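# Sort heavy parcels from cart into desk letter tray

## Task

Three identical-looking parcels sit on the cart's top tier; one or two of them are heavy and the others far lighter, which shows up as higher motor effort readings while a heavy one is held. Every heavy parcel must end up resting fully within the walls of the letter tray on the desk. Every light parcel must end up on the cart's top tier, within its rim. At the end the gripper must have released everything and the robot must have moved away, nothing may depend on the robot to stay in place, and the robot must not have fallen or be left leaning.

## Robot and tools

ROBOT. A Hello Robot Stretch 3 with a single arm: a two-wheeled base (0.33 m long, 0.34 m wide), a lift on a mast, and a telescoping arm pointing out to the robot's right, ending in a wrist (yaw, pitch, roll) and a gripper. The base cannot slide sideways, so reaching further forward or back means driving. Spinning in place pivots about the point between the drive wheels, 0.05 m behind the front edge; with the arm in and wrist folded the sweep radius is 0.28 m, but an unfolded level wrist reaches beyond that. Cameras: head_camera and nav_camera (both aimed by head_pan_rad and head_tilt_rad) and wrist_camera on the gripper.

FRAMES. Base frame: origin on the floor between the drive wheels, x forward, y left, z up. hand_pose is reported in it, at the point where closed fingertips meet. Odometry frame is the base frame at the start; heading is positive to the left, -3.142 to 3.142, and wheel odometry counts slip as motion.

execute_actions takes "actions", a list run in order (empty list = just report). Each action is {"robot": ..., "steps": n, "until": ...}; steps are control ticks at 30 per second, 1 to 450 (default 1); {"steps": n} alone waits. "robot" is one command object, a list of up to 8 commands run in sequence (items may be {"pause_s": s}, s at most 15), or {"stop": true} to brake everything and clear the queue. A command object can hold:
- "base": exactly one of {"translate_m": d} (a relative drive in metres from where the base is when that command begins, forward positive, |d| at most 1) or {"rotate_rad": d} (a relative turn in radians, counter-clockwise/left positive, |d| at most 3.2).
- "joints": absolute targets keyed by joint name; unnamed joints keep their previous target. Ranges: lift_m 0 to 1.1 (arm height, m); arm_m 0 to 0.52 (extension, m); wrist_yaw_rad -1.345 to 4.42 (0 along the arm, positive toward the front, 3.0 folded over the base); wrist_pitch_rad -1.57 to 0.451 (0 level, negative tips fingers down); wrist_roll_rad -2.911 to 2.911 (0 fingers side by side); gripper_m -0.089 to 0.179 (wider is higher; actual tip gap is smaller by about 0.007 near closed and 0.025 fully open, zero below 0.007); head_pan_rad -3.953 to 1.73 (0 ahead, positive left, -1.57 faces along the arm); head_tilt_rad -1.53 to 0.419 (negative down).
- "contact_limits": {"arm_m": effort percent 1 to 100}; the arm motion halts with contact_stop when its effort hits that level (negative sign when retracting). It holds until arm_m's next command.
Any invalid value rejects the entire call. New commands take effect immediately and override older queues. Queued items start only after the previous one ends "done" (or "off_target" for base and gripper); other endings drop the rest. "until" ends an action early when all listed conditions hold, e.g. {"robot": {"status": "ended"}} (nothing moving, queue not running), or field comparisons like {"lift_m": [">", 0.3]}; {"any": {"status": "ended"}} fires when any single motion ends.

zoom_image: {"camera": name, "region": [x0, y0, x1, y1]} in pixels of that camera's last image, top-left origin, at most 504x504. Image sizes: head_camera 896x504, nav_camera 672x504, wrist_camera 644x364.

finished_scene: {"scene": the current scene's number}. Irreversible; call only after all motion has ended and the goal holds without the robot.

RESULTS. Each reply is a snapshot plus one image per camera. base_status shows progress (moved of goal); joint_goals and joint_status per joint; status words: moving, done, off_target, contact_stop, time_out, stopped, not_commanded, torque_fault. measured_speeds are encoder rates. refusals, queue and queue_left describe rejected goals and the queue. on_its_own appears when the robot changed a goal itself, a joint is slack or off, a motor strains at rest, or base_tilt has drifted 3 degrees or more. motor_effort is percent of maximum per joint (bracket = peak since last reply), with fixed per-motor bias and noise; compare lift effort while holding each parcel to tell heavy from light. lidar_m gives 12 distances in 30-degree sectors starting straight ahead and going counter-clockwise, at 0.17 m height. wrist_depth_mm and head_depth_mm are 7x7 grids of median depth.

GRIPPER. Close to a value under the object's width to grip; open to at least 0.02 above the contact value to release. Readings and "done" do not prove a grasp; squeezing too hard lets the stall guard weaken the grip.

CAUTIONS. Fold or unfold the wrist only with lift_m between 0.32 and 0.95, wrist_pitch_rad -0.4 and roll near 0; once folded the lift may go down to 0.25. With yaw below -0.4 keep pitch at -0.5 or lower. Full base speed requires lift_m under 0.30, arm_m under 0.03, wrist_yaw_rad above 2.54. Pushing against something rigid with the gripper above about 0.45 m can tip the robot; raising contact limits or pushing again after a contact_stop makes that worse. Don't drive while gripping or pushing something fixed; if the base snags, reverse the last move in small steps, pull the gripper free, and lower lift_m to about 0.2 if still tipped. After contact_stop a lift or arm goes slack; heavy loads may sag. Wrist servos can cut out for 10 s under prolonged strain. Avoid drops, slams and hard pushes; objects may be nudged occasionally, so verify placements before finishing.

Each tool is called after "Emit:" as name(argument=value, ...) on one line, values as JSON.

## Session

Emit:
execute_actions(actions=[])

Scene clock: 0.00 s.
robot.base_odometry: x=+0.000 y=+0.000 heading=+0.000 (m, m, rad; robot's odometry frame)
robot.turned_by_wheels: +0.000 (rad since the last result)
robot.turned_by_imu: +0.000 (rad since the last result)
robot.base_tilt: forward=+0.7 right=-0.9 (deg)
robot.lidar_m: 1.86 2.08 2.22 2.51 2.13 1.55 1.96 1.64 1.63 1.69 1.36 1.66
robot.head_depth_mm: 1630 1654 1662 1670 1692 1710 1737 / 1762 1778 1805 1813 1831 1842 1859 / 1899 1898 1956 1964 1979 2015 1987 / 2018 2089 2117 2140 2153 2172 2154 / 2168 2278 2312 2351 2383 2387 2267 / 2178 2549 2553 2617 2634 2672 2279 / 2175 2715 2736 2747 2825 2756 2274
robot.base_status: not_commanded
robot.joint_positions: lift_m=+0.401 arm_m=+0.001 wrist_yaw_rad=+2.895 wrist_pitch_rad=-0.376 wrist_roll_rad=-0.007 gripper_m=+0.037 head_pan_rad=-0.008 head_tilt_rad=+0.009
robot.joint_goals: lift_m=+0.401 arm_m=+0.001 wrist_yaw_rad=+2.895 wrist_pitch_rad=-0.376 wrist_roll_rad=-0.007 gripper_m=+0.037 head_pan_rad=-0.008 head_tilt_rad=+0.009
robot.joint_status: lift_m=not_commanded arm_m=not_commanded wrist_yaw_rad=not_commanded wrist_pitch_rad=not_commanded wrist_roll_rad=not_commanded gripper_m=not_commanded head_pan_rad=not_commanded head_tilt_rad=not_commanded
robot.measured_speeds: translate_m=+0.000 rotate_rad=+0.000 lift_m=+0.000 arm_m=+0.000 wrist_yaw_rad=+0.000 wrist_pitch_rad=+0.000 wrist_roll_rad=+0.000 head_pan_rad=+0.000 head_tilt_rad=+0.000
robot: refusals=0 queue=idle queue_left=0
robot.motor_effort: left_wheel=+0 right_wheel=+1 lift_m=+27 arm_m=-1 wrist_yaw_rad=+0 wrist_pitch_rad=+6 wrist_roll_rad=+0 gripper_m=+0 head_pan_rad=+0 head_tilt_rad=+1 (%)
robot.hand_pose: x=+0.0348 y=+0.0762 z=+0.4235 quat_wxyz=(+0.217, +0.703, +0.046, +0.676) (m; robot's base frame)
robot.wrist_depth_mm: - - - - - - - / - - - - - - - / - - - - - - - / 946 - 953 951 958 941 932 / 787 - 816 771 785 774 766 / 657 644 - 653 652 644 648 / 570 567 567 563 564 556 558
pictures: head_camera (sideways: a quarter turn clockwise sets it upright), nav_camera (sideways: a quarter turn counterclockwise sets it upright), wrist_camera
Images, in order (width x height): head_camera 896x504, nav_camera 672x504, wrist_camera 644x364.

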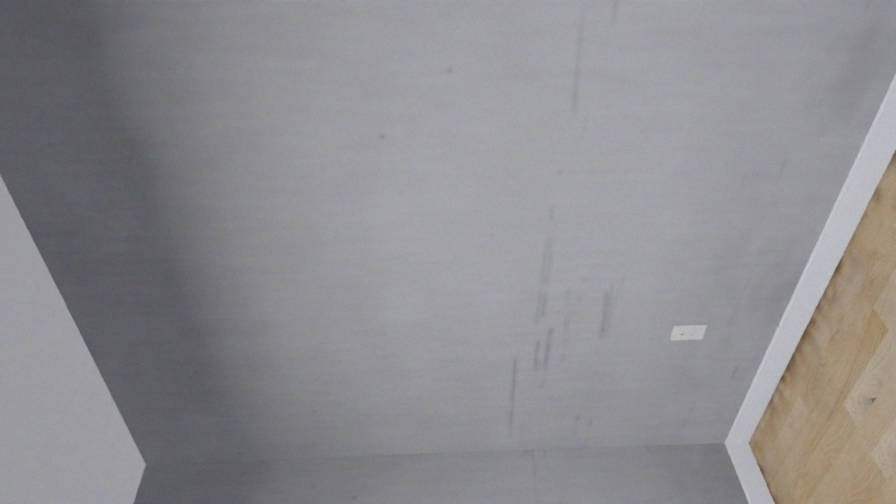

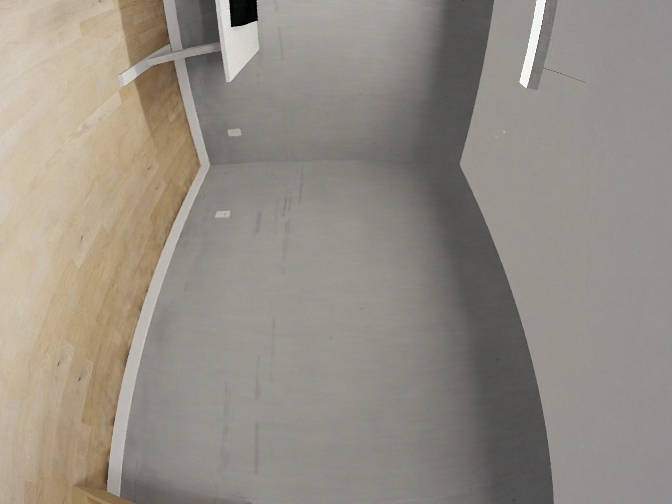

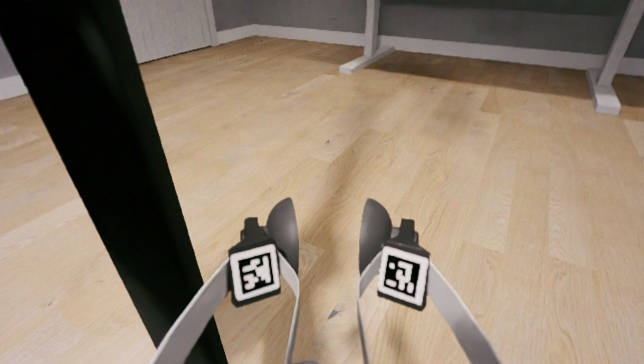

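Emit:
execute_actions(actions=[{"robot": {"joints": {"head_pan_rad": -1.4, "head_tilt_rad": -0.45, "lift_m": 0.292}}, "steps": 60, "until": {"robot": {"head_pan_rad_status": ["!=", "moving"]}}}])

Emit:
execute_actions(actions=[{"robot": {"joints": {"head_pan_rad": -2.9}}, "steps": 60, "until": {"robot": {"status": "ended"}}}])

Scene clock: 13.40 s.
robot.base_odometry: x=+0.000 y=+0.000 heading=+0.000 (m, m, rad; robot's odometry frame)
robot.turned_by_wheels: +0.000 (rad since the last result)
robot.turned_by_imu: -0.001 (rad since the last result)
robot.base_tilt: forward=+0.7 right=-0.9 (deg)
robot.lidar_m: 1.86 2.09 2.22 2.51 2.13 1.54 1.96 1.64 1.63 1.69 1.36 1.65
robot.head_depth_mm: 2267 2431 2636 2692 2028 1622 1361 / 2116 2289 2545 2620 2036 1634 1359 / 1948 2094 2297 2476 2050 1640 1352 / 1809 1917 1786 1976 1975 1620 1358 / 1687 1739 1861 2038 1914 1636 1360 / 1577 1655 1761 1840 1900 1641 1374 / 1492 1549 1633 1649 1836 1647 1360
robot.base_status: not_commanded
robot.joint_positions: lift_m=+0.300 arm_m=+0.001 wrist_yaw_rad=+2.895 wrist_pitch_rad=-0.376 wrist_roll_rad=-0.007 gripper_m=+0.037 head_pan_rad=-1.393 head_tilt_rad=-0.444
robot.joint_goals: lift_m=+0.292 arm_m=+0.001 wrist_yaw_rad=+2.895 wrist_pitch_rad=-0.376 wrist_roll_rad=-0.007 gripper_m=+0.037 head_pan_rad=-1.400 head_tilt_rad=-0.450
robot.joint_status: lift_m=moving arm_m=not_commanded wrist_yaw_rad=not_commanded wrist_pitch_rad=not_commanded wrist_roll_rad=not_commanded gripper_m=not_commanded head_pan_rad=done head_tilt_rad=done
robot.measured_speeds: translate_m=+0.000 rotate_rad=+0.000 lift_m=-0.058 arm_m=+0.000 wrist_yaw_rad=+0.000 wrist_pitch_rad=+0.000 wrist_roll_rad=+0.000 head_pan_rad=+0.000 head_tilt_rad=+0.000
robot: refusals=0 queue=running queue_left=0
robot.motor_effort: left_wheel=+0(1) right_wheel=+1(1) lift_m=+14(27) arm_m=-1(2) wrist_yaw_rad=+0(0) wrist_pitch_rad=+6(6) wrist_roll_rad=+1(0) gripper_m=+0(1) head_pan_rad=-2(28) head_tilt_rad=-3(23) (%)
robot.hand_pose: x=+0.0348 y=+0.0761 z=+0.3224 quat_wxyz=(+0.217, +0.703, +0.047, +0.676) (m; robot's base frame)
robot.wrist_depth_mm: - - - - - - - / - - - - - - - / - - - - - - - / 773 - 787 787 793 773 769 / 644 - 661 642 636 624 636 / 535 531 - 539 520 526 533 / 462 477 - 453 455 459 454
pictures: head_camera (sideways: a quarter turn clockwise sets it upright), nav_camera (sideways: a quarter turn counterclockwise sets it upright), wrist_camera
Images, in order (width x height): head_camera 896x504, nav_camera 672x504, wrist_camera 644x364.

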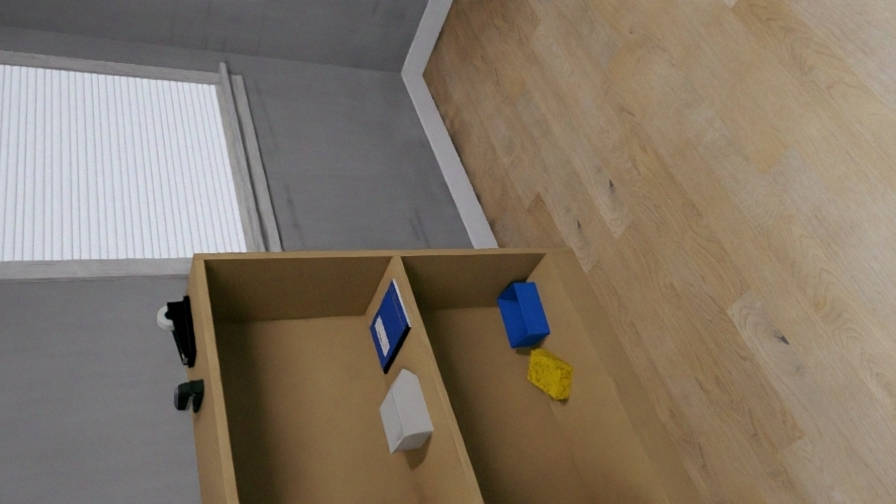

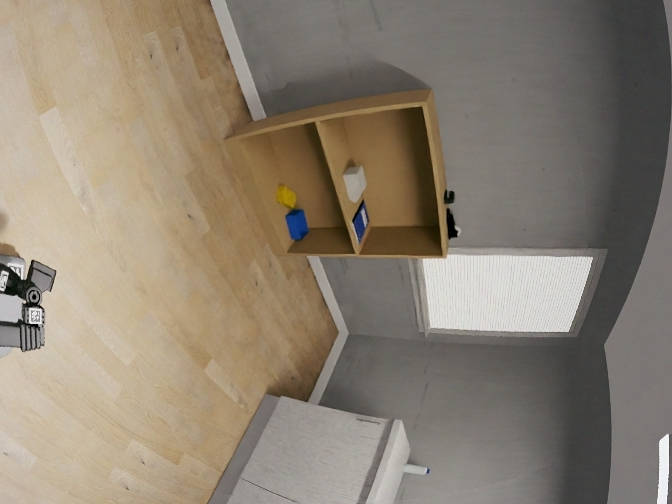

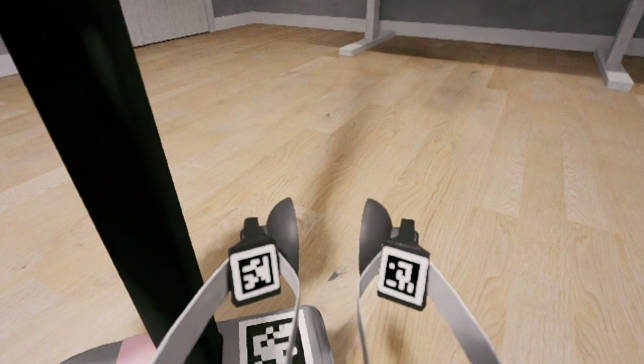

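Scene clock: 14.73 s.
robot.base_odometry: x=+0.000 y=+0.000 heading=+0.000 (m, m, rad; robot's odometry frame)
robot.turned_by_wheels: +0.000 (rad since the last result)
robot.turned_by_imu: +0.000 (rad since the last result)
robot.base_tilt: forward=+0.6 right=-0.8 (deg)
robot.lidar_m: 1.86 2.08 2.22 2.51 2.13 1.55 1.96 1.64 1.63 1.69 1.36 1.65
robot.head_depth_mm: 2297 2452 2604 2647 2013 1611 1354 / 2531 2743 2920 2729 2041 1637 1354 / 2498 2729 2980 2718 2018 1617 1351 / 2382 2523 2045 2281 2053 1636 1360 / 2224 2312 1868 2013 2060 1641 1366 / 2094 2199 1757 1876 1978 1629 1365 / 1987 2086 1624 1779 1917 1635 1359
robot.base_status: not_commanded
robot.joint_positions: lift_m=+0.293 arm_m=+0.001 wrist_yaw_rad=+2.895 wrist_pitch_rad=-0.376 wrist_roll_rad=-0.007 gripper_m=+0.037 head_pan_rad=-2.893 head_tilt_rad=-0.444
robot.joint_goals: lift_m=+0.292 arm_m=+0.001 wrist_yaw_rad=+2.895 wrist_pitch_rad=-0.376 wrist_roll_rad=-0.007 gripper_m=+0.037 head_pan_rad=-2.900 head_tilt_rad=-0.450
robot.joint_status: lift_m=done arm_m=not_commanded wrist_yaw_rad=not_commanded wrist_pitch_rad=not_commanded wrist_roll_rad=not_commanded gripper_m=not_commanded head_pan_rad=done head_tilt_rad=done
robot.measured_speeds: translate_m=+0.000 rotate_rad=+0.000 lift_m=+0.000 arm_m=+0.000 wrist_yaw_rad=+0.000 wrist_pitch_rad=+0.000 wrist_roll_rad=+0.000 head_pan_rad=+0.000 head_tilt_rad=+0.000
robot: refusals=0 queue=done queue_left=0
robot.motor_effort: left_wheel=+0(0) right_wheel=+1(1) lift_m=+14(13) arm_m=-1(2) wrist_yaw_rad=+1(0) wrist_pitch_rad=+6(6) wrist_roll_rad=+0(1) gripper_m=+0(0) head_pan_rad=-3(26) head_tilt_rad=-2(2) (%)
robot.hand_pose: x=+0.0348 y=+0.0761 z=+0.3148 quat_wxyz=(+0.217, +0.703, +0.047, +0.676) (m; robot's base frame)
robot.wrist_depth_mm: - - - - - - - / - - - - - - - / - - - - - - - / 775 - 775 768 779 761 750 / 628 - 654 619 632 620 617 / 529 524 - 523 521 516 523 / 455 466 - 445 449 446 449
pictures: head_camera (sideways: a quarter turn clockwise sets it upright), nav_camera (sideways: a quarter turn counterclockwise sets it upright), wrist_camera
Images, in order (width x height): head_camera 896x504, nav_camera 672x504, wrist_camera 644x364.

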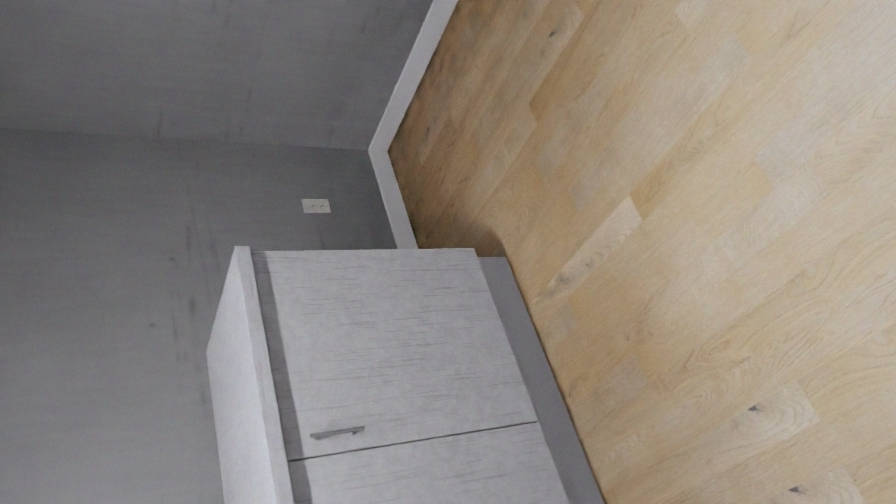

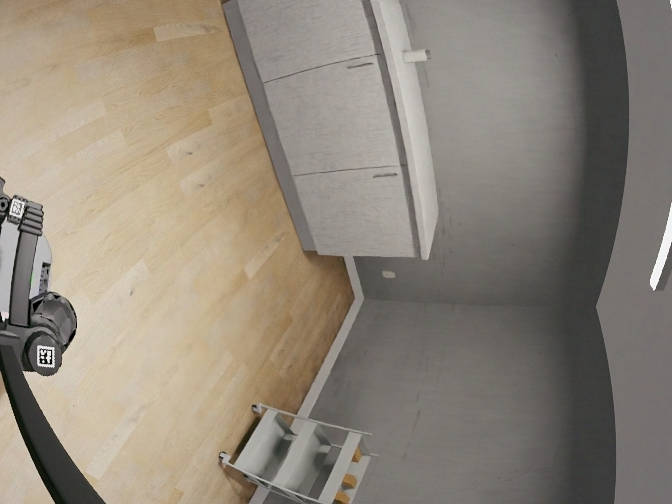

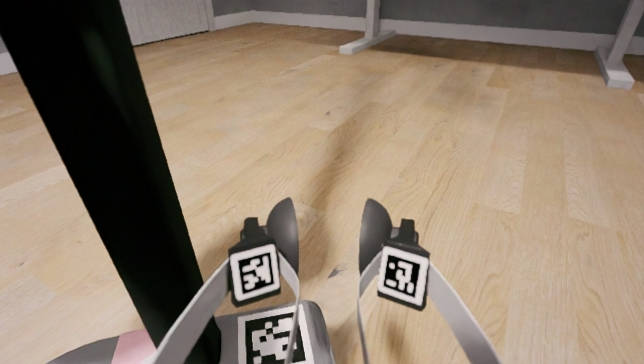

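Emit:
execute_actions(actions=[{"robot": {"joints": {"head_pan_rad": -3.58, "head_tilt_rad": -0.5}}, "steps": 60, "until": {"robot": {"status": "ended"}}}])

Scene clock: 24.63 s.
robot.base_odometry: x=+0.000 y=+0.000 heading=+0.000 (m, m, rad; robot's odometry frame)
robot.turned_by_wheels: +0.000 (rad since the last result)
robot.turned_by_imu: +0.000 (rad since the last result)
robot.base_tilt: forward=+0.7 right=-0.8 (deg)
robot.lidar_m: 1.86 2.08 2.22 2.51 2.13 1.54 1.96 1.64 1.63 1.69 1.36 1.65
robot.head_depth_mm: 1749 1890 2079 2255 1916 1552 1308 / 1802 1963 2135 2309 1917 1560 1306 / 1845 2023 1883 1987 1877 1554 1321 / 1913 2064 1942 2016 1929 1567 1324 / 1960 2133 2266 2420 1925 1565 1310 / 1993 2218 2446 2499 1940 1562 1318 / 2051 2244 2518 2564 1931 1572 1318
robot.base_status: not_commanded
robot.joint_positions: lift_m=+0.293 arm_m=+0.001 wrist_yaw_rad=+2.895 wrist_pitch_rad=-0.376 wrist_roll_rad=-0.007 gripper_m=+0.037 head_pan_rad=-3.573 head_tilt_rad=-0.493
robot.joint_goals: lift_m=+0.292 arm_m=+0.001 wrist_yaw_rad=+2.895 wrist_pitch_rad=-0.376 wrist_roll_rad=-0.007 gripper_m=+0.037 head_pan_rad=-3.580 head_tilt_rad=-0.500
robot.joint_status: lift_m=done arm_m=not_commanded wrist_yaw_rad=not_commanded wrist_pitch_rad=not_commanded wrist_roll_rad=not_commanded gripper_m=not_commanded head_pan_rad=done head_tilt_rad=done
robot.measured_speeds: translate_m=+0.000 rotate_rad=+0.000 lift_m=+0.000 arm_m=+0.000 wrist_yaw_rad=+0.000 wrist_pitch_rad=+0.000 wrist_roll_rad=+0.000 head_pan_rad=+0.000 head_tilt_rad=+0.000
robot: refusals=0 queue=done queue_left=0
robot.motor_effort: left_wheel=+0(0) right_wheel=+1(1) lift_m=+14(14) arm_m=-2(2) wrist_yaw_rad=+0(0) wrist_pitch_rad=+6(6) wrist_roll_rad=+0(0) gripper_m=-1(1) head_pan_rad=-2(26) head_tilt_rad=-4(7) (%)
robot.hand_pose: x=+0.0348 y=+0.0761 z=+0.3148 quat_wxyz=(+0.217, +0.703, +0.047, +0.676) (m; robot's base frame)
robot.wrist_depth_mm: - - - - - - - / - - - - - - - / - - - - - - - / 785 - 771 762 761 759 757 / 623 - 646 618 628 620 608 / 538 515 - 522 519 516 521 / 453 469 - 444 450 446 445
pictures: head_camera (sideways: a quarter turn clockwise sets it upright), nav_camera (sideways: a quarter turn counterclockwise sets it upright), wrist_camera
Images, in order (width x height): head_camera 896x504, nav_camera 672x504, wrist_camera 644x364.

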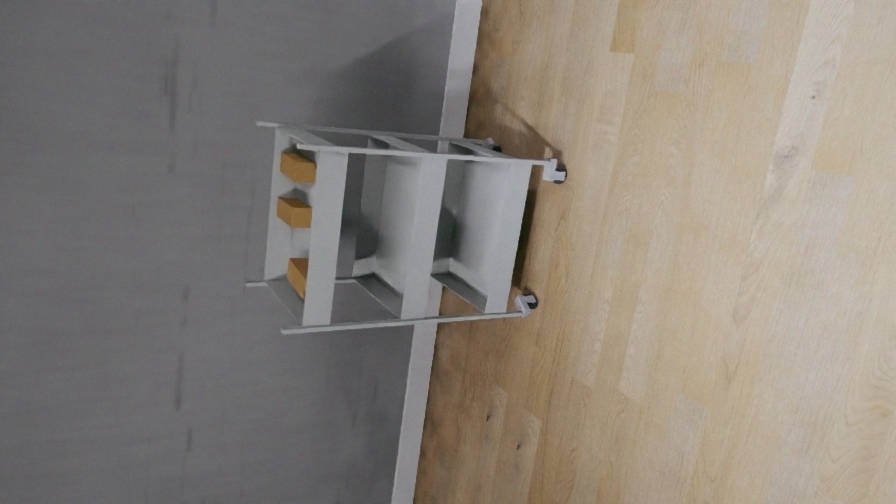

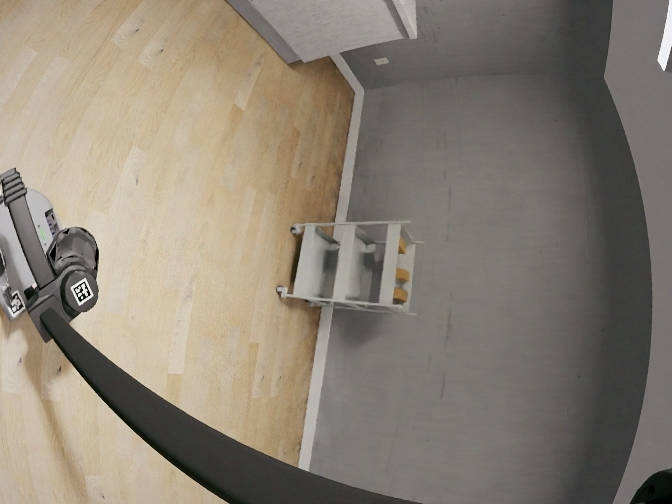

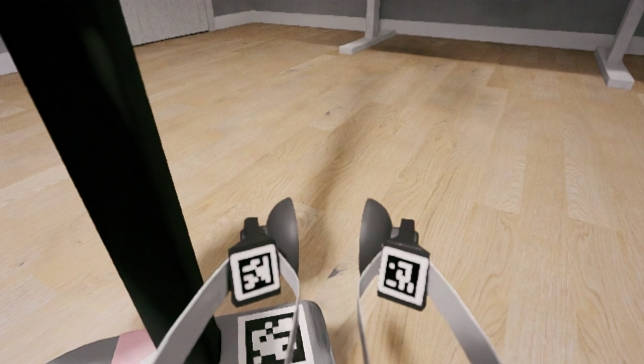

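Emit:
zoom_image(camera="head_camera", region=[230, 90, 410, 350])

Emit:
zoom_image(camera="head_camera", region=[420, 110, 600, 340])

Region (230, 90, 410, 350) of head_camera's 896x504 image, scaled by 1.938, with more detail than that image has; it fills the left 349 columns of this view, and the rest is white.

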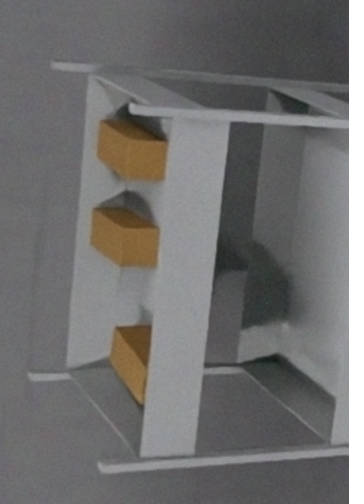

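Region (420, 110, 600, 340) of head_camera's 896x504 image, scaled by 2.191, with more detail than that image has; it fills the left 394 columns of this view, and the rest is white.

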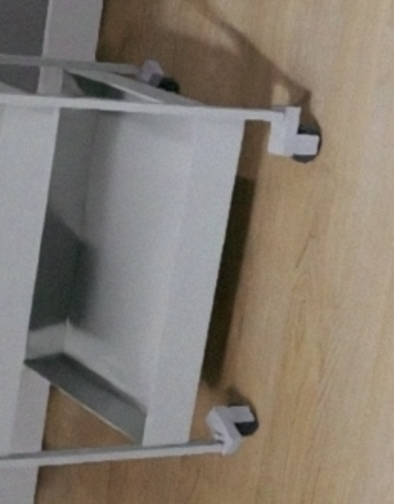

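Emit:
zoom_image(camera="head_camera", region=[255, 130, 345, 320])

Region (255, 130, 345, 320) of head_camera's 896x504 image, scaled by 2.653, with more detail than that image has; it fills the left 239 columns of this view, and the rest is white.

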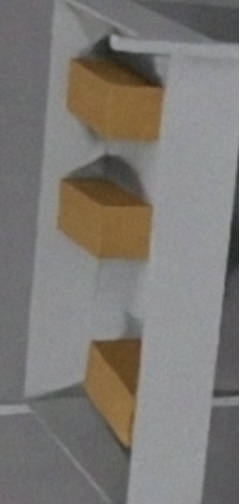

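Emit:
execute_actions(actions=[{"robot": {"base": {"rotate_rad": -0.3968}, "joints": {"head_pan_rad": -3.5, "head_tilt_rad": -0.8}}, "steps": 60, "until": {"robot": {"base_status": ["!=", "moving"]}}}, {"robot": {"base": {"translate_m": -1.0}}, "steps": 120, "until": {"robot": {"x": ["<", -0.3]}}}, {"robot": {"base": {"translate_m": -0.887}}, "steps": 120, "until": {"robot": {"x": ["<", -0.79]}}}, {"robot": {"joints": {"lift_m": 0.88}}, "steps": 60, "until": {"robot": {"lift_m": [">", 0.38]}}}, {"robot": {"joints": {"wrist_pitch_rad": -1.5, "wrist_yaw_rad": 2.863, "gripper_m": 0.10}}, "steps": 120, "until": {"robot": {"base_status": ["!=", "moving"]}}}])

Emit:
execute_actions(actions=[{"robot": {"base": {"rotate_rad": -1.689}, "joints": {"head_pan_rad": -1.57, "head_tilt_rad": -0.85}}, "steps": 150, "until": {"robot": {"lift_m": [">", 0.67], "rotate_rad": ["<", -0.9]}}}, {"robot": {"joints": {"arm_m": 0.322}}, "steps": 150, "until": {"robot": {"status": "ended"}}}])

Scene clock: 152.63 s.
robot.base_odometry: x=-1.120 y=+0.469 heading=-0.397 (m, m, rad; robot's odometry frame)
robot.turned_by_wheels: -0.397 (rad since the last result)
robot.turned_by_imu: -0.401 (rad since the last result)
robot.base_tilt: forward=+0.8 right=-0.9 (deg)
robot.lidar_m: 2.81 2.90 2.50 1.74 0.43 0.40 0.40 1.19 1.24 1.25 1.50 2.49
robot.head_depth_mm: 885 1011 1188 1436 1444 1316 - / 876 1006 1148 850 740 - - / 875 1002 1093 801 742 - - / 870 992 1085 814 747 - - / 866 987 1082 814 746 - - / 862 987 1072 795 729 940 1136 / 857 979 1097 800 730 1236 1155
robot.base_status: done (translate_m -0.8870 of -0.8870)
robot.joint_positions: lift_m=+0.628 arm_m=+0.001 wrist_yaw_rad=+2.866 wrist_pitch_rad=-1.495 wrist_roll_rad=-0.007 gripper_m=+0.100 head_pan_rad=-3.507 head_tilt_rad=-0.791
robot.joint_goals: lift_m=+0.880 arm_m=+0.001 wrist_yaw_rad=+2.863 wrist_pitch_rad=-1.500 wrist_roll_rad=-0.007 gripper_m=+0.100 head_pan_rad=-3.500 head_tilt_rad=-0.800
robot.joint_status: lift_m=moving arm_m=not_commanded wrist_yaw_rad=moving wrist_pitch_rad=moving wrist_roll_rad=not_commanded gripper_m=done head_pan_rad=done head_tilt_rad=done
robot.measured_speeds: translate_m=+0.000 rotate_rad=+0.000 lift_m=+0.110 arm_m=+0.000 wrist_yaw_rad=+0.000 wrist_pitch_rad=+0.000 wrist_roll_rad=+0.000 head_pan_rad=+0.000 head_tilt_rad=+0.000
robot: refusals=0 queue=running queue_left=0
robot.motor_effort: left_wheel=+3(10) right_wheel=-3(12) lift_m=+41(43) arm_m=-2(2) wrist_yaw_rad=-6(5) wrist_pitch_rad=-4(6) wrist_roll_rad=+0(0) gripper_m=+0(97) head_pan_rad=+2(8) head_tilt_rad=-4(20) (%)
robot.hand_pose: x=-0.0224 y=-0.1508 z=+0.5094 quat_wxyz=(+0.546, +0.578, +0.407, +0.450) (m; robot's base frame)
robot.wrist_depth_mm: 505 637 - 625 618 609 616 / 511 649 - - 632 630 618 / 529 656 - - 640 631 633 / 538 675 - 665 650 649 650 / 685 685 671 671 669 662 666 / 697 714 699 693 687 689 668 / 717 710 709 704 683 684 689
pictures: head_camera (sideways: a quarter turn clockwise sets it upright), nav_camera (sideways: a quarter turn counterclockwise sets it upright), wrist_camera
Images, in order (width x height): head_camera 896x504, nav_camera 672x504, wrist_camera 644x364.

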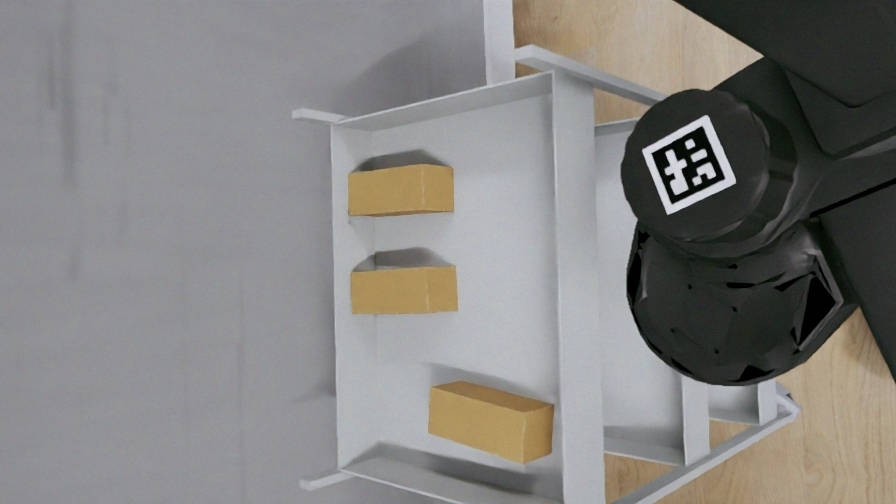

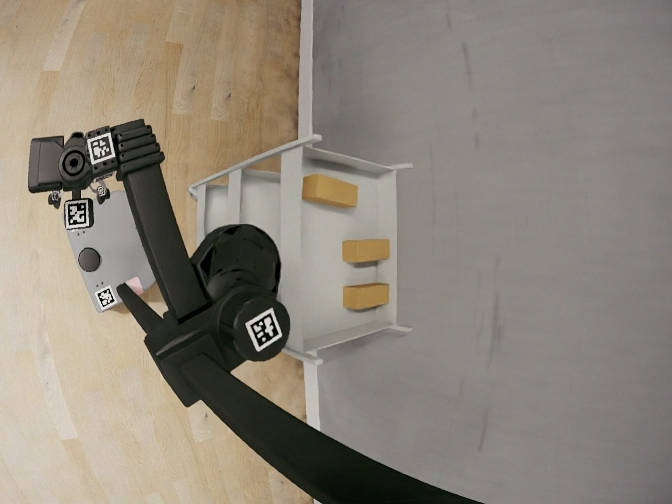

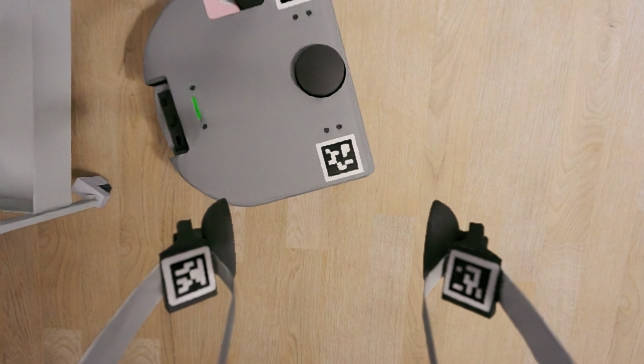

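Scene clock: 157.83 s.
robot.base_odometry: x=-1.120 y=+0.469 heading=-2.085 (m, m, rad; robot's odometry frame)
robot.turned_by_wheels: -1.689 (rad since the last result)
robot.turned_by_imu: -1.695 (rad since the last result)
robot.base_tilt: forward=+0.7 right=-0.9 (deg)
robot.lidar_m: 1.24 1.40 2.56 2.49 2.91 2.49 2.10 1.16 0.40 0.40 0.45 1.82
robot.head_depth_mm: 854 - - - 727 1009 1138 / 832 1020 894 792 732 1079 1137 / 846 1048 882 780 935 1117 1139 / 884 - - 780 955 1154 1140 / 917 1080 896 750 954 1200 1142 / 929 1082 1286 779 1382 1275 1144 / 949 1104 1328 1573 1437 1273 1135
robot.base_status: done (rotate_rad -1.6888 of -1.6890)
robot.joint_positions: lift_m=+0.879 arm_m=+0.322 wrist_yaw_rad=+2.866 wrist_pitch_rad=-1.496 wrist_roll_rad=-0.007 gripper_m=+0.100 head_pan_rad=-1.577 head_tilt_rad=-0.839
robot.joint_goals: lift_m=+0.880 arm_m=+0.322 wrist_yaw_rad=+2.863 wrist_pitch_rad=-1.500 wrist_roll_rad=-0.007 gripper_m=+0.100 head_pan_rad=-1.570 head_tilt_rad=-0.850
robot.joint_status: lift_m=done arm_m=done wrist_yaw_rad=done wrist_pitch_rad=done wrist_roll_rad=not_commanded gripper_m=done head_pan_rad=done head_tilt_rad=done
robot.measured_speeds: translate_m=+0.000 rotate_rad=+0.000 lift_m=+0.000 arm_m=+0.000 wrist_yaw_rad=+0.000 wrist_pitch_rad=+0.000 wrist_roll_rad=+0.000 head_pan_rad=+0.000 head_tilt_rad=+0.000
robot: refusals=0 queue=done queue_left=0
robot.motor_effort: left_wheel=+4(5) right_wheel=-3(8) lift_m=+37(40) arm_m=+0(1) wrist_yaw_rad=-4(4) wrist_pitch_rad=-2(3) wrist_roll_rad=+0(0) gripper_m=+0(0) head_pan_rad=+3(30) head_tilt_rad=-4(11) (%)
robot.hand_pose: x=-0.0225 y=-0.4714 z=+0.7608 quat_wxyz=(+0.547, +0.578, +0.407, +0.449) (m; robot's base frame)
robot.wrist_depth_mm: 863 848 - 857 854 840 851 / 888 878 884 863 871 845 859 / 260 259 257 255 253 249 196 / 264 261 261 258 257 253 219 / 269 267 264 263 241 249 899 / 275 274 271 270 225 251 913 / 280 276 276 276 219 270 791
pictures: head_camera (sideways: a quarter turn clockwise sets it upright), nav_camera (sideways: a quarter turn counterclockwise sets it upright), wrist_camera
Images, in order (width x height): head_camera 896x504, nav_camera 672x504, wrist_camera 644x364.

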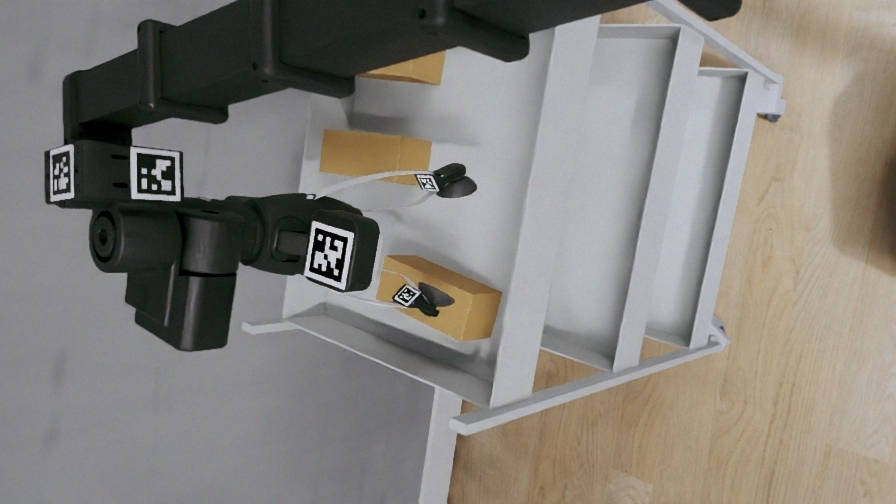

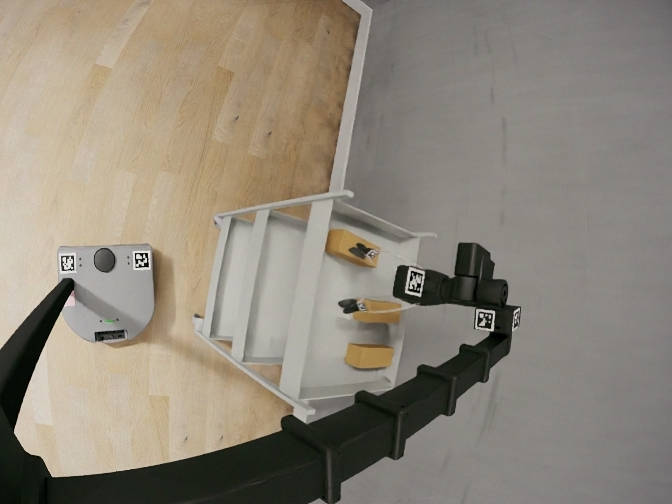

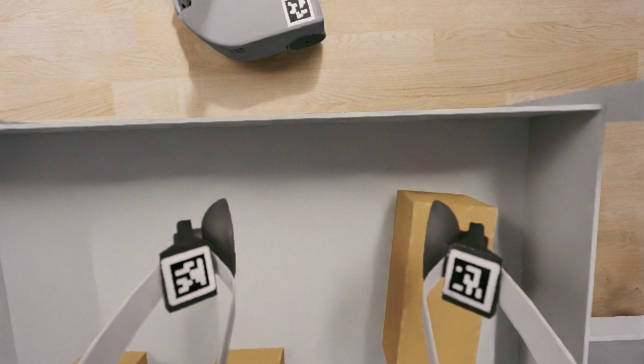

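Emit:
zoom_image(camera="wrist_camera", region=[340, 80, 644, 364])

Emit:
zoom_image(camera="wrist_camera", region=[0, 80, 340, 364])

Region (340, 80, 644, 364) of wrist_camera's 644x364 image, scaled by 1.658; it fills the top 471 rows of this view, and the rest is white.

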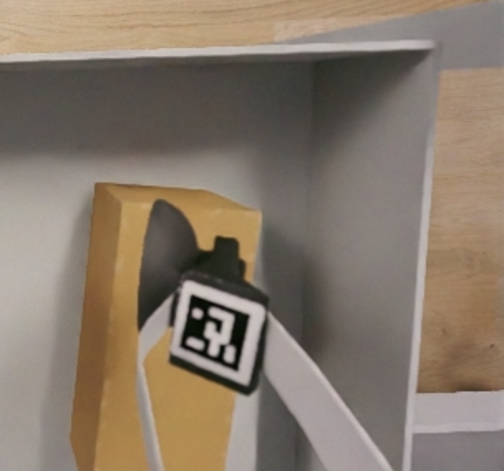

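Region (0, 80, 340, 364) of wrist_camera's 644x364 image, scaled by 1.482; it fills the top 421 rows of this view, and the rest is white.

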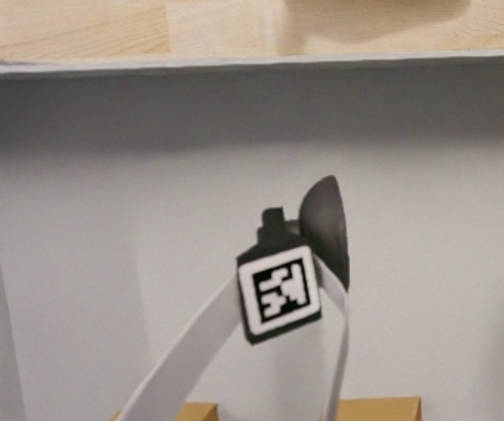

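Emit:
execute_actions(actions=[{"robot": {"base": {"rotate_rad": 0.0975}, "joints": {"arm_m": 0.395, "wrist_yaw_rad": 2.694, "gripper_m": 0.09, "lift_m": 0.863, "head_pan_rad": -1.75}}, "steps": 90, "until": {"robot": {"status": "ended"}}}])

Scene clock: 223.67 s.
robot.base_odometry: x=-1.120 y=+0.469 heading=-1.988 (m, m, rad; robot's odometry frame)
robot.turned_by_wheels: +0.097 (rad since the last result)
robot.turned_by_imu: +0.097 (rad since the last result)
robot.base_tilt: forward=+0.7 right=-0.8 (deg)
robot.lidar_m: 1.24 1.47 2.49 2.48 2.90 2.50 1.81 0.43 0.40 0.40 1.17 1.24
robot.head_depth_mm: 860 992 871 - - - 1129 / 869 991 - - 935 1085 1144 / 876 - - 782 934 1139 1148 / 857 1051 889 795 934 1157 1139 / - 1035 896 746 955 1174 1150 / 891 1108 1222 777 890 1256 1145 / 922 1089 1275 1518 1443 1273 1143
robot.base_status: done (rotate_rad +0.0973 of +0.0975)
robot.joint_positions: lift_m=+0.864 arm_m=+0.395 wrist_yaw_rad=+2.697 wrist_pitch_rad=-1.496 wrist_roll_rad=-0.007 gripper_m=+0.090 head_pan_rad=-1.743 head_tilt_rad=-0.839
robot.joint_goals: lift_m=+0.863 arm_m=+0.395 wrist_yaw_rad=+2.694 wrist_pitch_rad=-1.500 wrist_roll_rad=-0.007 gripper_m=+0.090 head_pan_rad=-1.750 head_tilt_rad=-0.850
robot.joint_status: lift_m=done arm_m=done wrist_yaw_rad=done wrist_pitch_rad=done wrist_roll_rad=not_commanded gripper_m=done head_pan_rad=done head_tilt_rad=done
robot.measured_speeds: translate_m=+0.000 rotate_rad=+0.000 lift_m=+0.000 arm_m=+0.000 wrist_yaw_rad=+0.000 wrist_pitch_rad=+0.000 wrist_roll_rad=+0.000 head_pan_rad=+0.000 head_tilt_rad=+0.000
robot: refusals=0 queue=done queue_left=0
robot.motor_effort: left_wheel=-3(5) right_wheel=+4(7) lift_m=+14(34) arm_m=+0(1) wrist_yaw_rad=-4(4) wrist_pitch_rad=-2(2) wrist_roll_rad=+0(0) gripper_m=+0(55) head_pan_rad=-2(12) head_tilt_rad=-4(4) (%)
robot.hand_pose: x=-0.0233 y=-0.5442 z=+0.7449 quat_wxyz=(+0.583, +0.610, +0.357, +0.402) (m; robot's base frame)
robot.wrist_depth_mm: 525 192 192 206 216 822 823 / 237 236 235 234 231 811 853 / 243 241 240 187 236 852 851 / 247 246 244 192 241 865 856 / 253 251 248 194 244 903 895 / 257 255 254 199 250 905 889 / 260 220 259 258 257 221 722
pictures: head_camera (sideways: a quarter turn clockwise sets it upright), nav_camera (sideways: a quarter turn counterclockwise sets it upright), wrist_camera
Images, in order (width x height): head_camera 896x504, nav_camera 672x504, wrist_camera 644x364.

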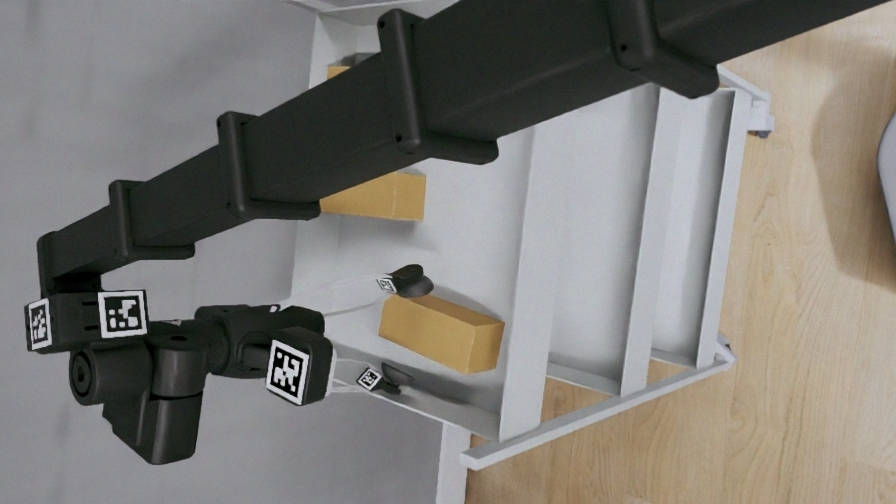

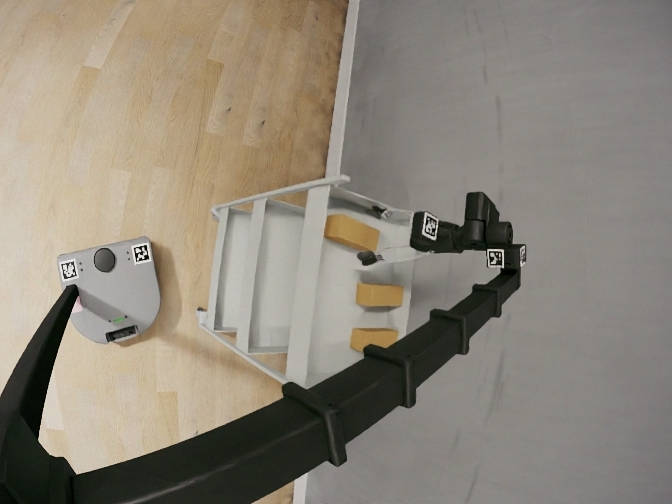

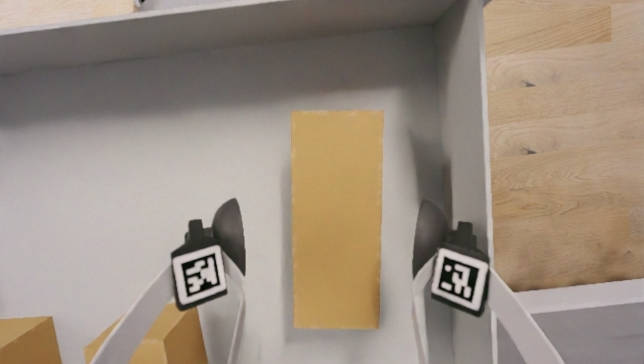

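Emit:
execute_actions(actions=[{"robot": [{"base": {"rotate_rad": 0.005}, "joints": {"lift_m": 0.806}}, {"joints": {"gripper_m": 0.0, "head_pan_rad": -3.85, "head_tilt_rad": -0.3}}], "steps": 90, "until": {"robot": {"gripper_m_status": ["!=", "moving"], "gripper_m_goal": ["<", 0.01]}}}, {"robot": {"joints": {"lift_m": 0.825}}, "steps": 60, "until": {"robot": {"status": "ended"}}}])

Emit:
execute_actions(actions=[])

Scene clock: 246.17 s.
robot.base_odometry: x=-1.120 y=+0.469 heading=-1.983 (m, m, rad; robot's odometry frame)
robot.turned_by_wheels: +0.005 (rad since the last result)
robot.turned_by_imu: +0.004 (rad since the last result)
robot.base_tilt: forward=+0.7 right=-0.8 (deg)
robot.lidar_m: 1.24 1.48 2.49 2.82 2.90 2.49 1.79 0.43 0.40 0.40 1.17 1.24
robot.head_depth_mm: - - - - - - - / 3011 3192 3340 3426 2475 1886 1523 / 2857 3078 3197 3403 2503 1868 1543 / 2769 2983 3048 3236 2483 1874 - / 2624 2838 2875 3124 2497 1883 - / 2537 2723 2824 2996 2505 1893 1663 / 2493 2623 2718 2880 2516 1908 1563
robot.base_status: done (rotate_rad +0.0048 of +0.0050)
robot.joint_positions: lift_m=+0.824 arm_m=+0.395 wrist_yaw_rad=+2.697 wrist_pitch_rad=-1.496 wrist_roll_rad=-0.007 gripper_m=+0.001 head_pan_rad=-3.843 head_tilt_rad=-0.310
robot.joint_goals: lift_m=+0.825 arm_m=+0.395 wrist_yaw_rad=+2.694 wrist_pitch_rad=-1.500 wrist_roll_rad=-0.007 gripper_m=+0.000 head_pan_rad=-3.850 head_tilt_rad=-0.300
robot.joint_status: lift_m=done arm_m=done wrist_yaw_rad=done wrist_pitch_rad=done wrist_roll_rad=not_commanded gripper_m=done head_pan_rad=done head_tilt_rad=done
robot.measured_speeds: translate_m=+0.000 rotate_rad=+0.000 lift_m=+0.000 arm_m=+0.000 wrist_yaw_rad=+0.000 wrist_pitch_rad=+0.000 wrist_roll_rad=+0.000 head_pan_rad=+0.000 head_tilt_rad=+0.000
robot: refusals=0 queue=done queue_left=0
robot.motor_effort: left_wheel=-4(10) right_wheel=+5(13) lift_m=+39(35) arm_m=+0(0) wrist_yaw_rad=-4(4) wrist_pitch_rad=-2(2) wrist_roll_rad=+0(0) gripper_m=-22(99) head_pan_rad=-2(26) head_tilt_rad=+3(27) (%)
robot.hand_pose: x=-0.0233 y=-0.5442 z=+0.7058 quat_wxyz=(+0.583, +0.610, +0.357, +0.402) (m; robot's base frame)
robot.wrist_depth_mm: 168 176 189 192 191 159 788 / 200 198 198 196 194 164 800 / 203 202 201 127 198 169 805 / 207 206 204 130 200 175 821 / 212 211 208 132 203 181 847 / 215 214 213 135 135 169 863 / 220 217 217 138 213 178 716
pictures: head_camera (sideways: a quarter turn clockwise sets it upright), nav_camera (sideways: a quarter turn counterclockwise sets it upright), wrist_camera
Images, in order (width x height): head_camera 896x504, nav_camera 672x504, wrist_camera 644x364.

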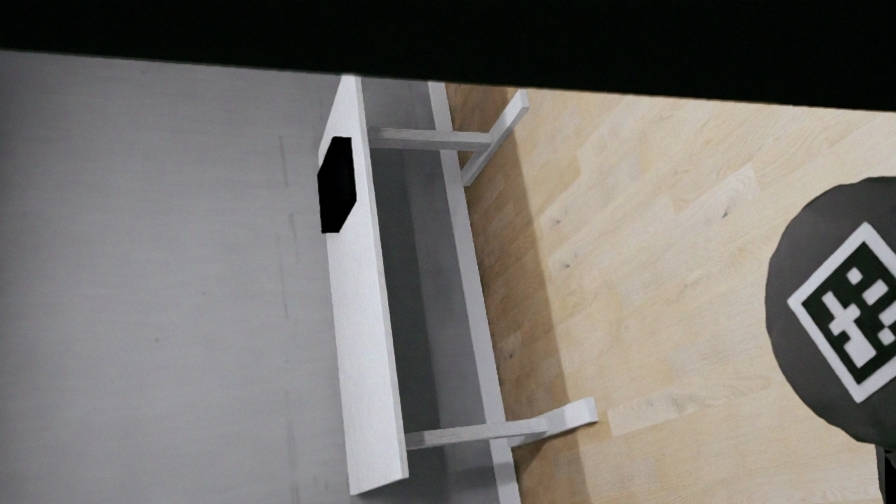

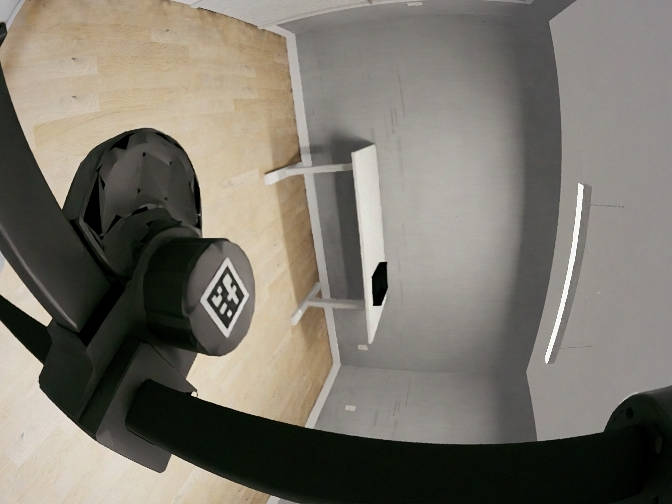

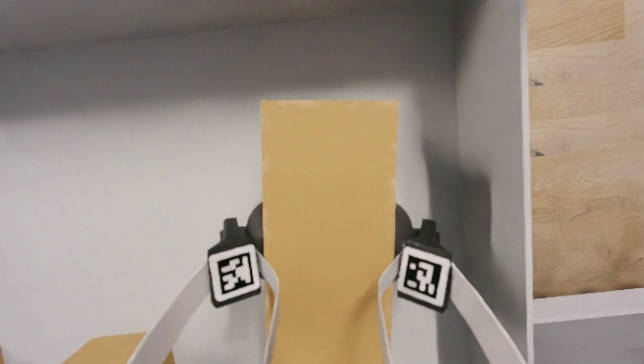

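Scene clock: 246.17 s.
robot.base_odometry: x=-1.120 y=+0.469 heading=-1.983 (m, m, rad; robot's odometry frame)
robot.turned_by_wheels: +0.005 (rad since the last result)
robot.turned_by_imu: +0.004 (rad since the last result)
robot.base_tilt: forward=+0.7 right=-0.8 (deg)
robot.lidar_m: 1.24 1.48 2.49 2.82 2.90 2.49 1.79 0.43 0.40 0.40 1.17 1.24
robot.head_depth_mm: - - - - - - - / 3011 3192 3340 3426 2475 1886 1523 / 2857 3078 3197 3403 2503 1868 1543 / 2769 2983 3048 3236 2483 1874 - / 2624 2838 2875 3124 2497 1883 - / 2537 2723 2824 2996 2505 1893 1663 / 2493 2623 2718 2880 2516 1908 1563
robot.base_status: done (rotate_rad +0.0048 of +0.0050)
robot.joint_positions: lift_m=+0.824 arm_m=+0.395 wrist_yaw_rad=+2.697 wrist_pitch_rad=-1.496 wrist_roll_rad=-0.007 gripper_m=+0.001 head_pan_rad=-3.843 head_tilt_rad=-0.310
robot.joint_goals: lift_m=+0.825 arm_m=+0.395 wrist_yaw_rad=+2.694 wrist_pitch_rad=-1.500 wrist_roll_rad=-0.007 gripper_m=+0.000 head_pan_rad=-3.850 head_tilt_rad=-0.300
robot.joint_status: lift_m=done arm_m=done wrist_yaw_rad=done wrist_pitch_rad=done wrist_roll_rad=not_commanded gripper_m=done head_pan_rad=done head_tilt_rad=done
robot.measured_speeds: translate_m=+0.000 rotate_rad=+0.000 lift_m=+0.000 arm_m=+0.000 wrist_yaw_rad=+0.000 wrist_pitch_rad=+0.000 wrist_roll_rad=+0.000 head_pan_rad=+0.000 head_tilt_rad=+0.000
robot: refusals=0 queue=done queue_left=0
robot.motor_effort: left_wheel=-4(10) right_wheel=+5(13) lift_m=+39(35) arm_m=+0(0) wrist_yaw_rad=-4(4) wrist_pitch_rad=-2(2) wrist_roll_rad=+0(0) gripper_m=-22(99) head_pan_rad=-2(26) head_tilt_rad=+3(27) (%)
robot.hand_pose: x=-0.0233 y=-0.5442 z=+0.7058 quat_wxyz=(+0.583, +0.610, +0.357, +0.402) (m; robot's base frame)
robot.wrist_depth_mm: 168 176 189 192 191 159 788 / 200 198 198 196 194 164 800 / 203 202 201 127 198 169 805 / 207 206 204 130 200 175 821 / 212 211 208 132 203 181 847 / 215 214 213 135 135 169 863 / 220 217 217 138 213 178 716
pictures: head_camera (sideways: a quarter turn clockwise sets it upright), nav_camera (sideways: a quarter turn counterclockwise sets it upright), wrist_camera
Images, in order (width x height): head_camera 896x504, nav_camera 672x504, wrist_camera 644x364.

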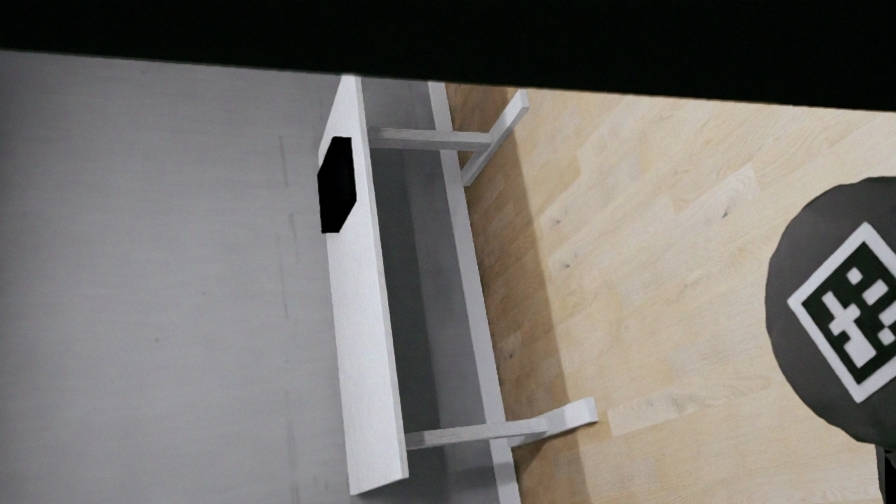

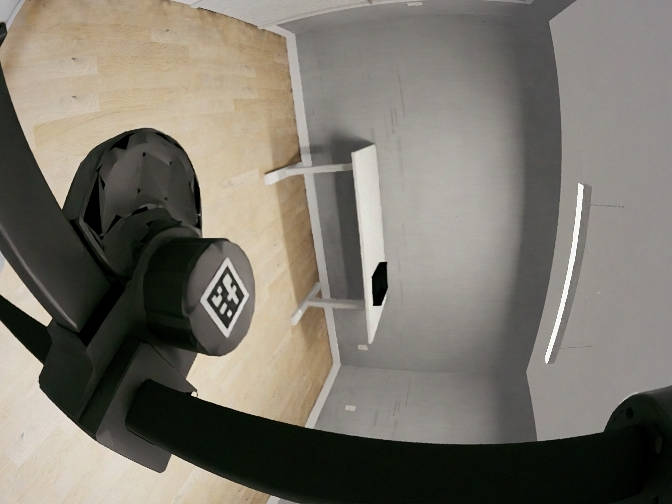

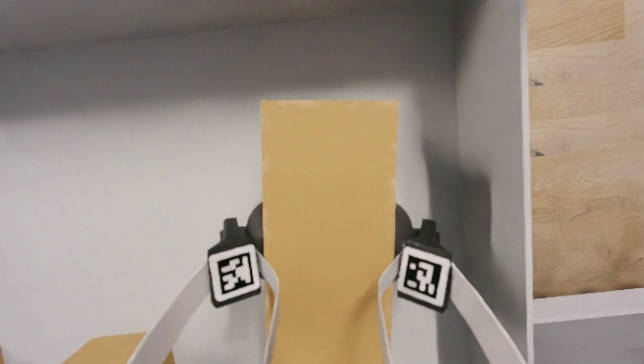

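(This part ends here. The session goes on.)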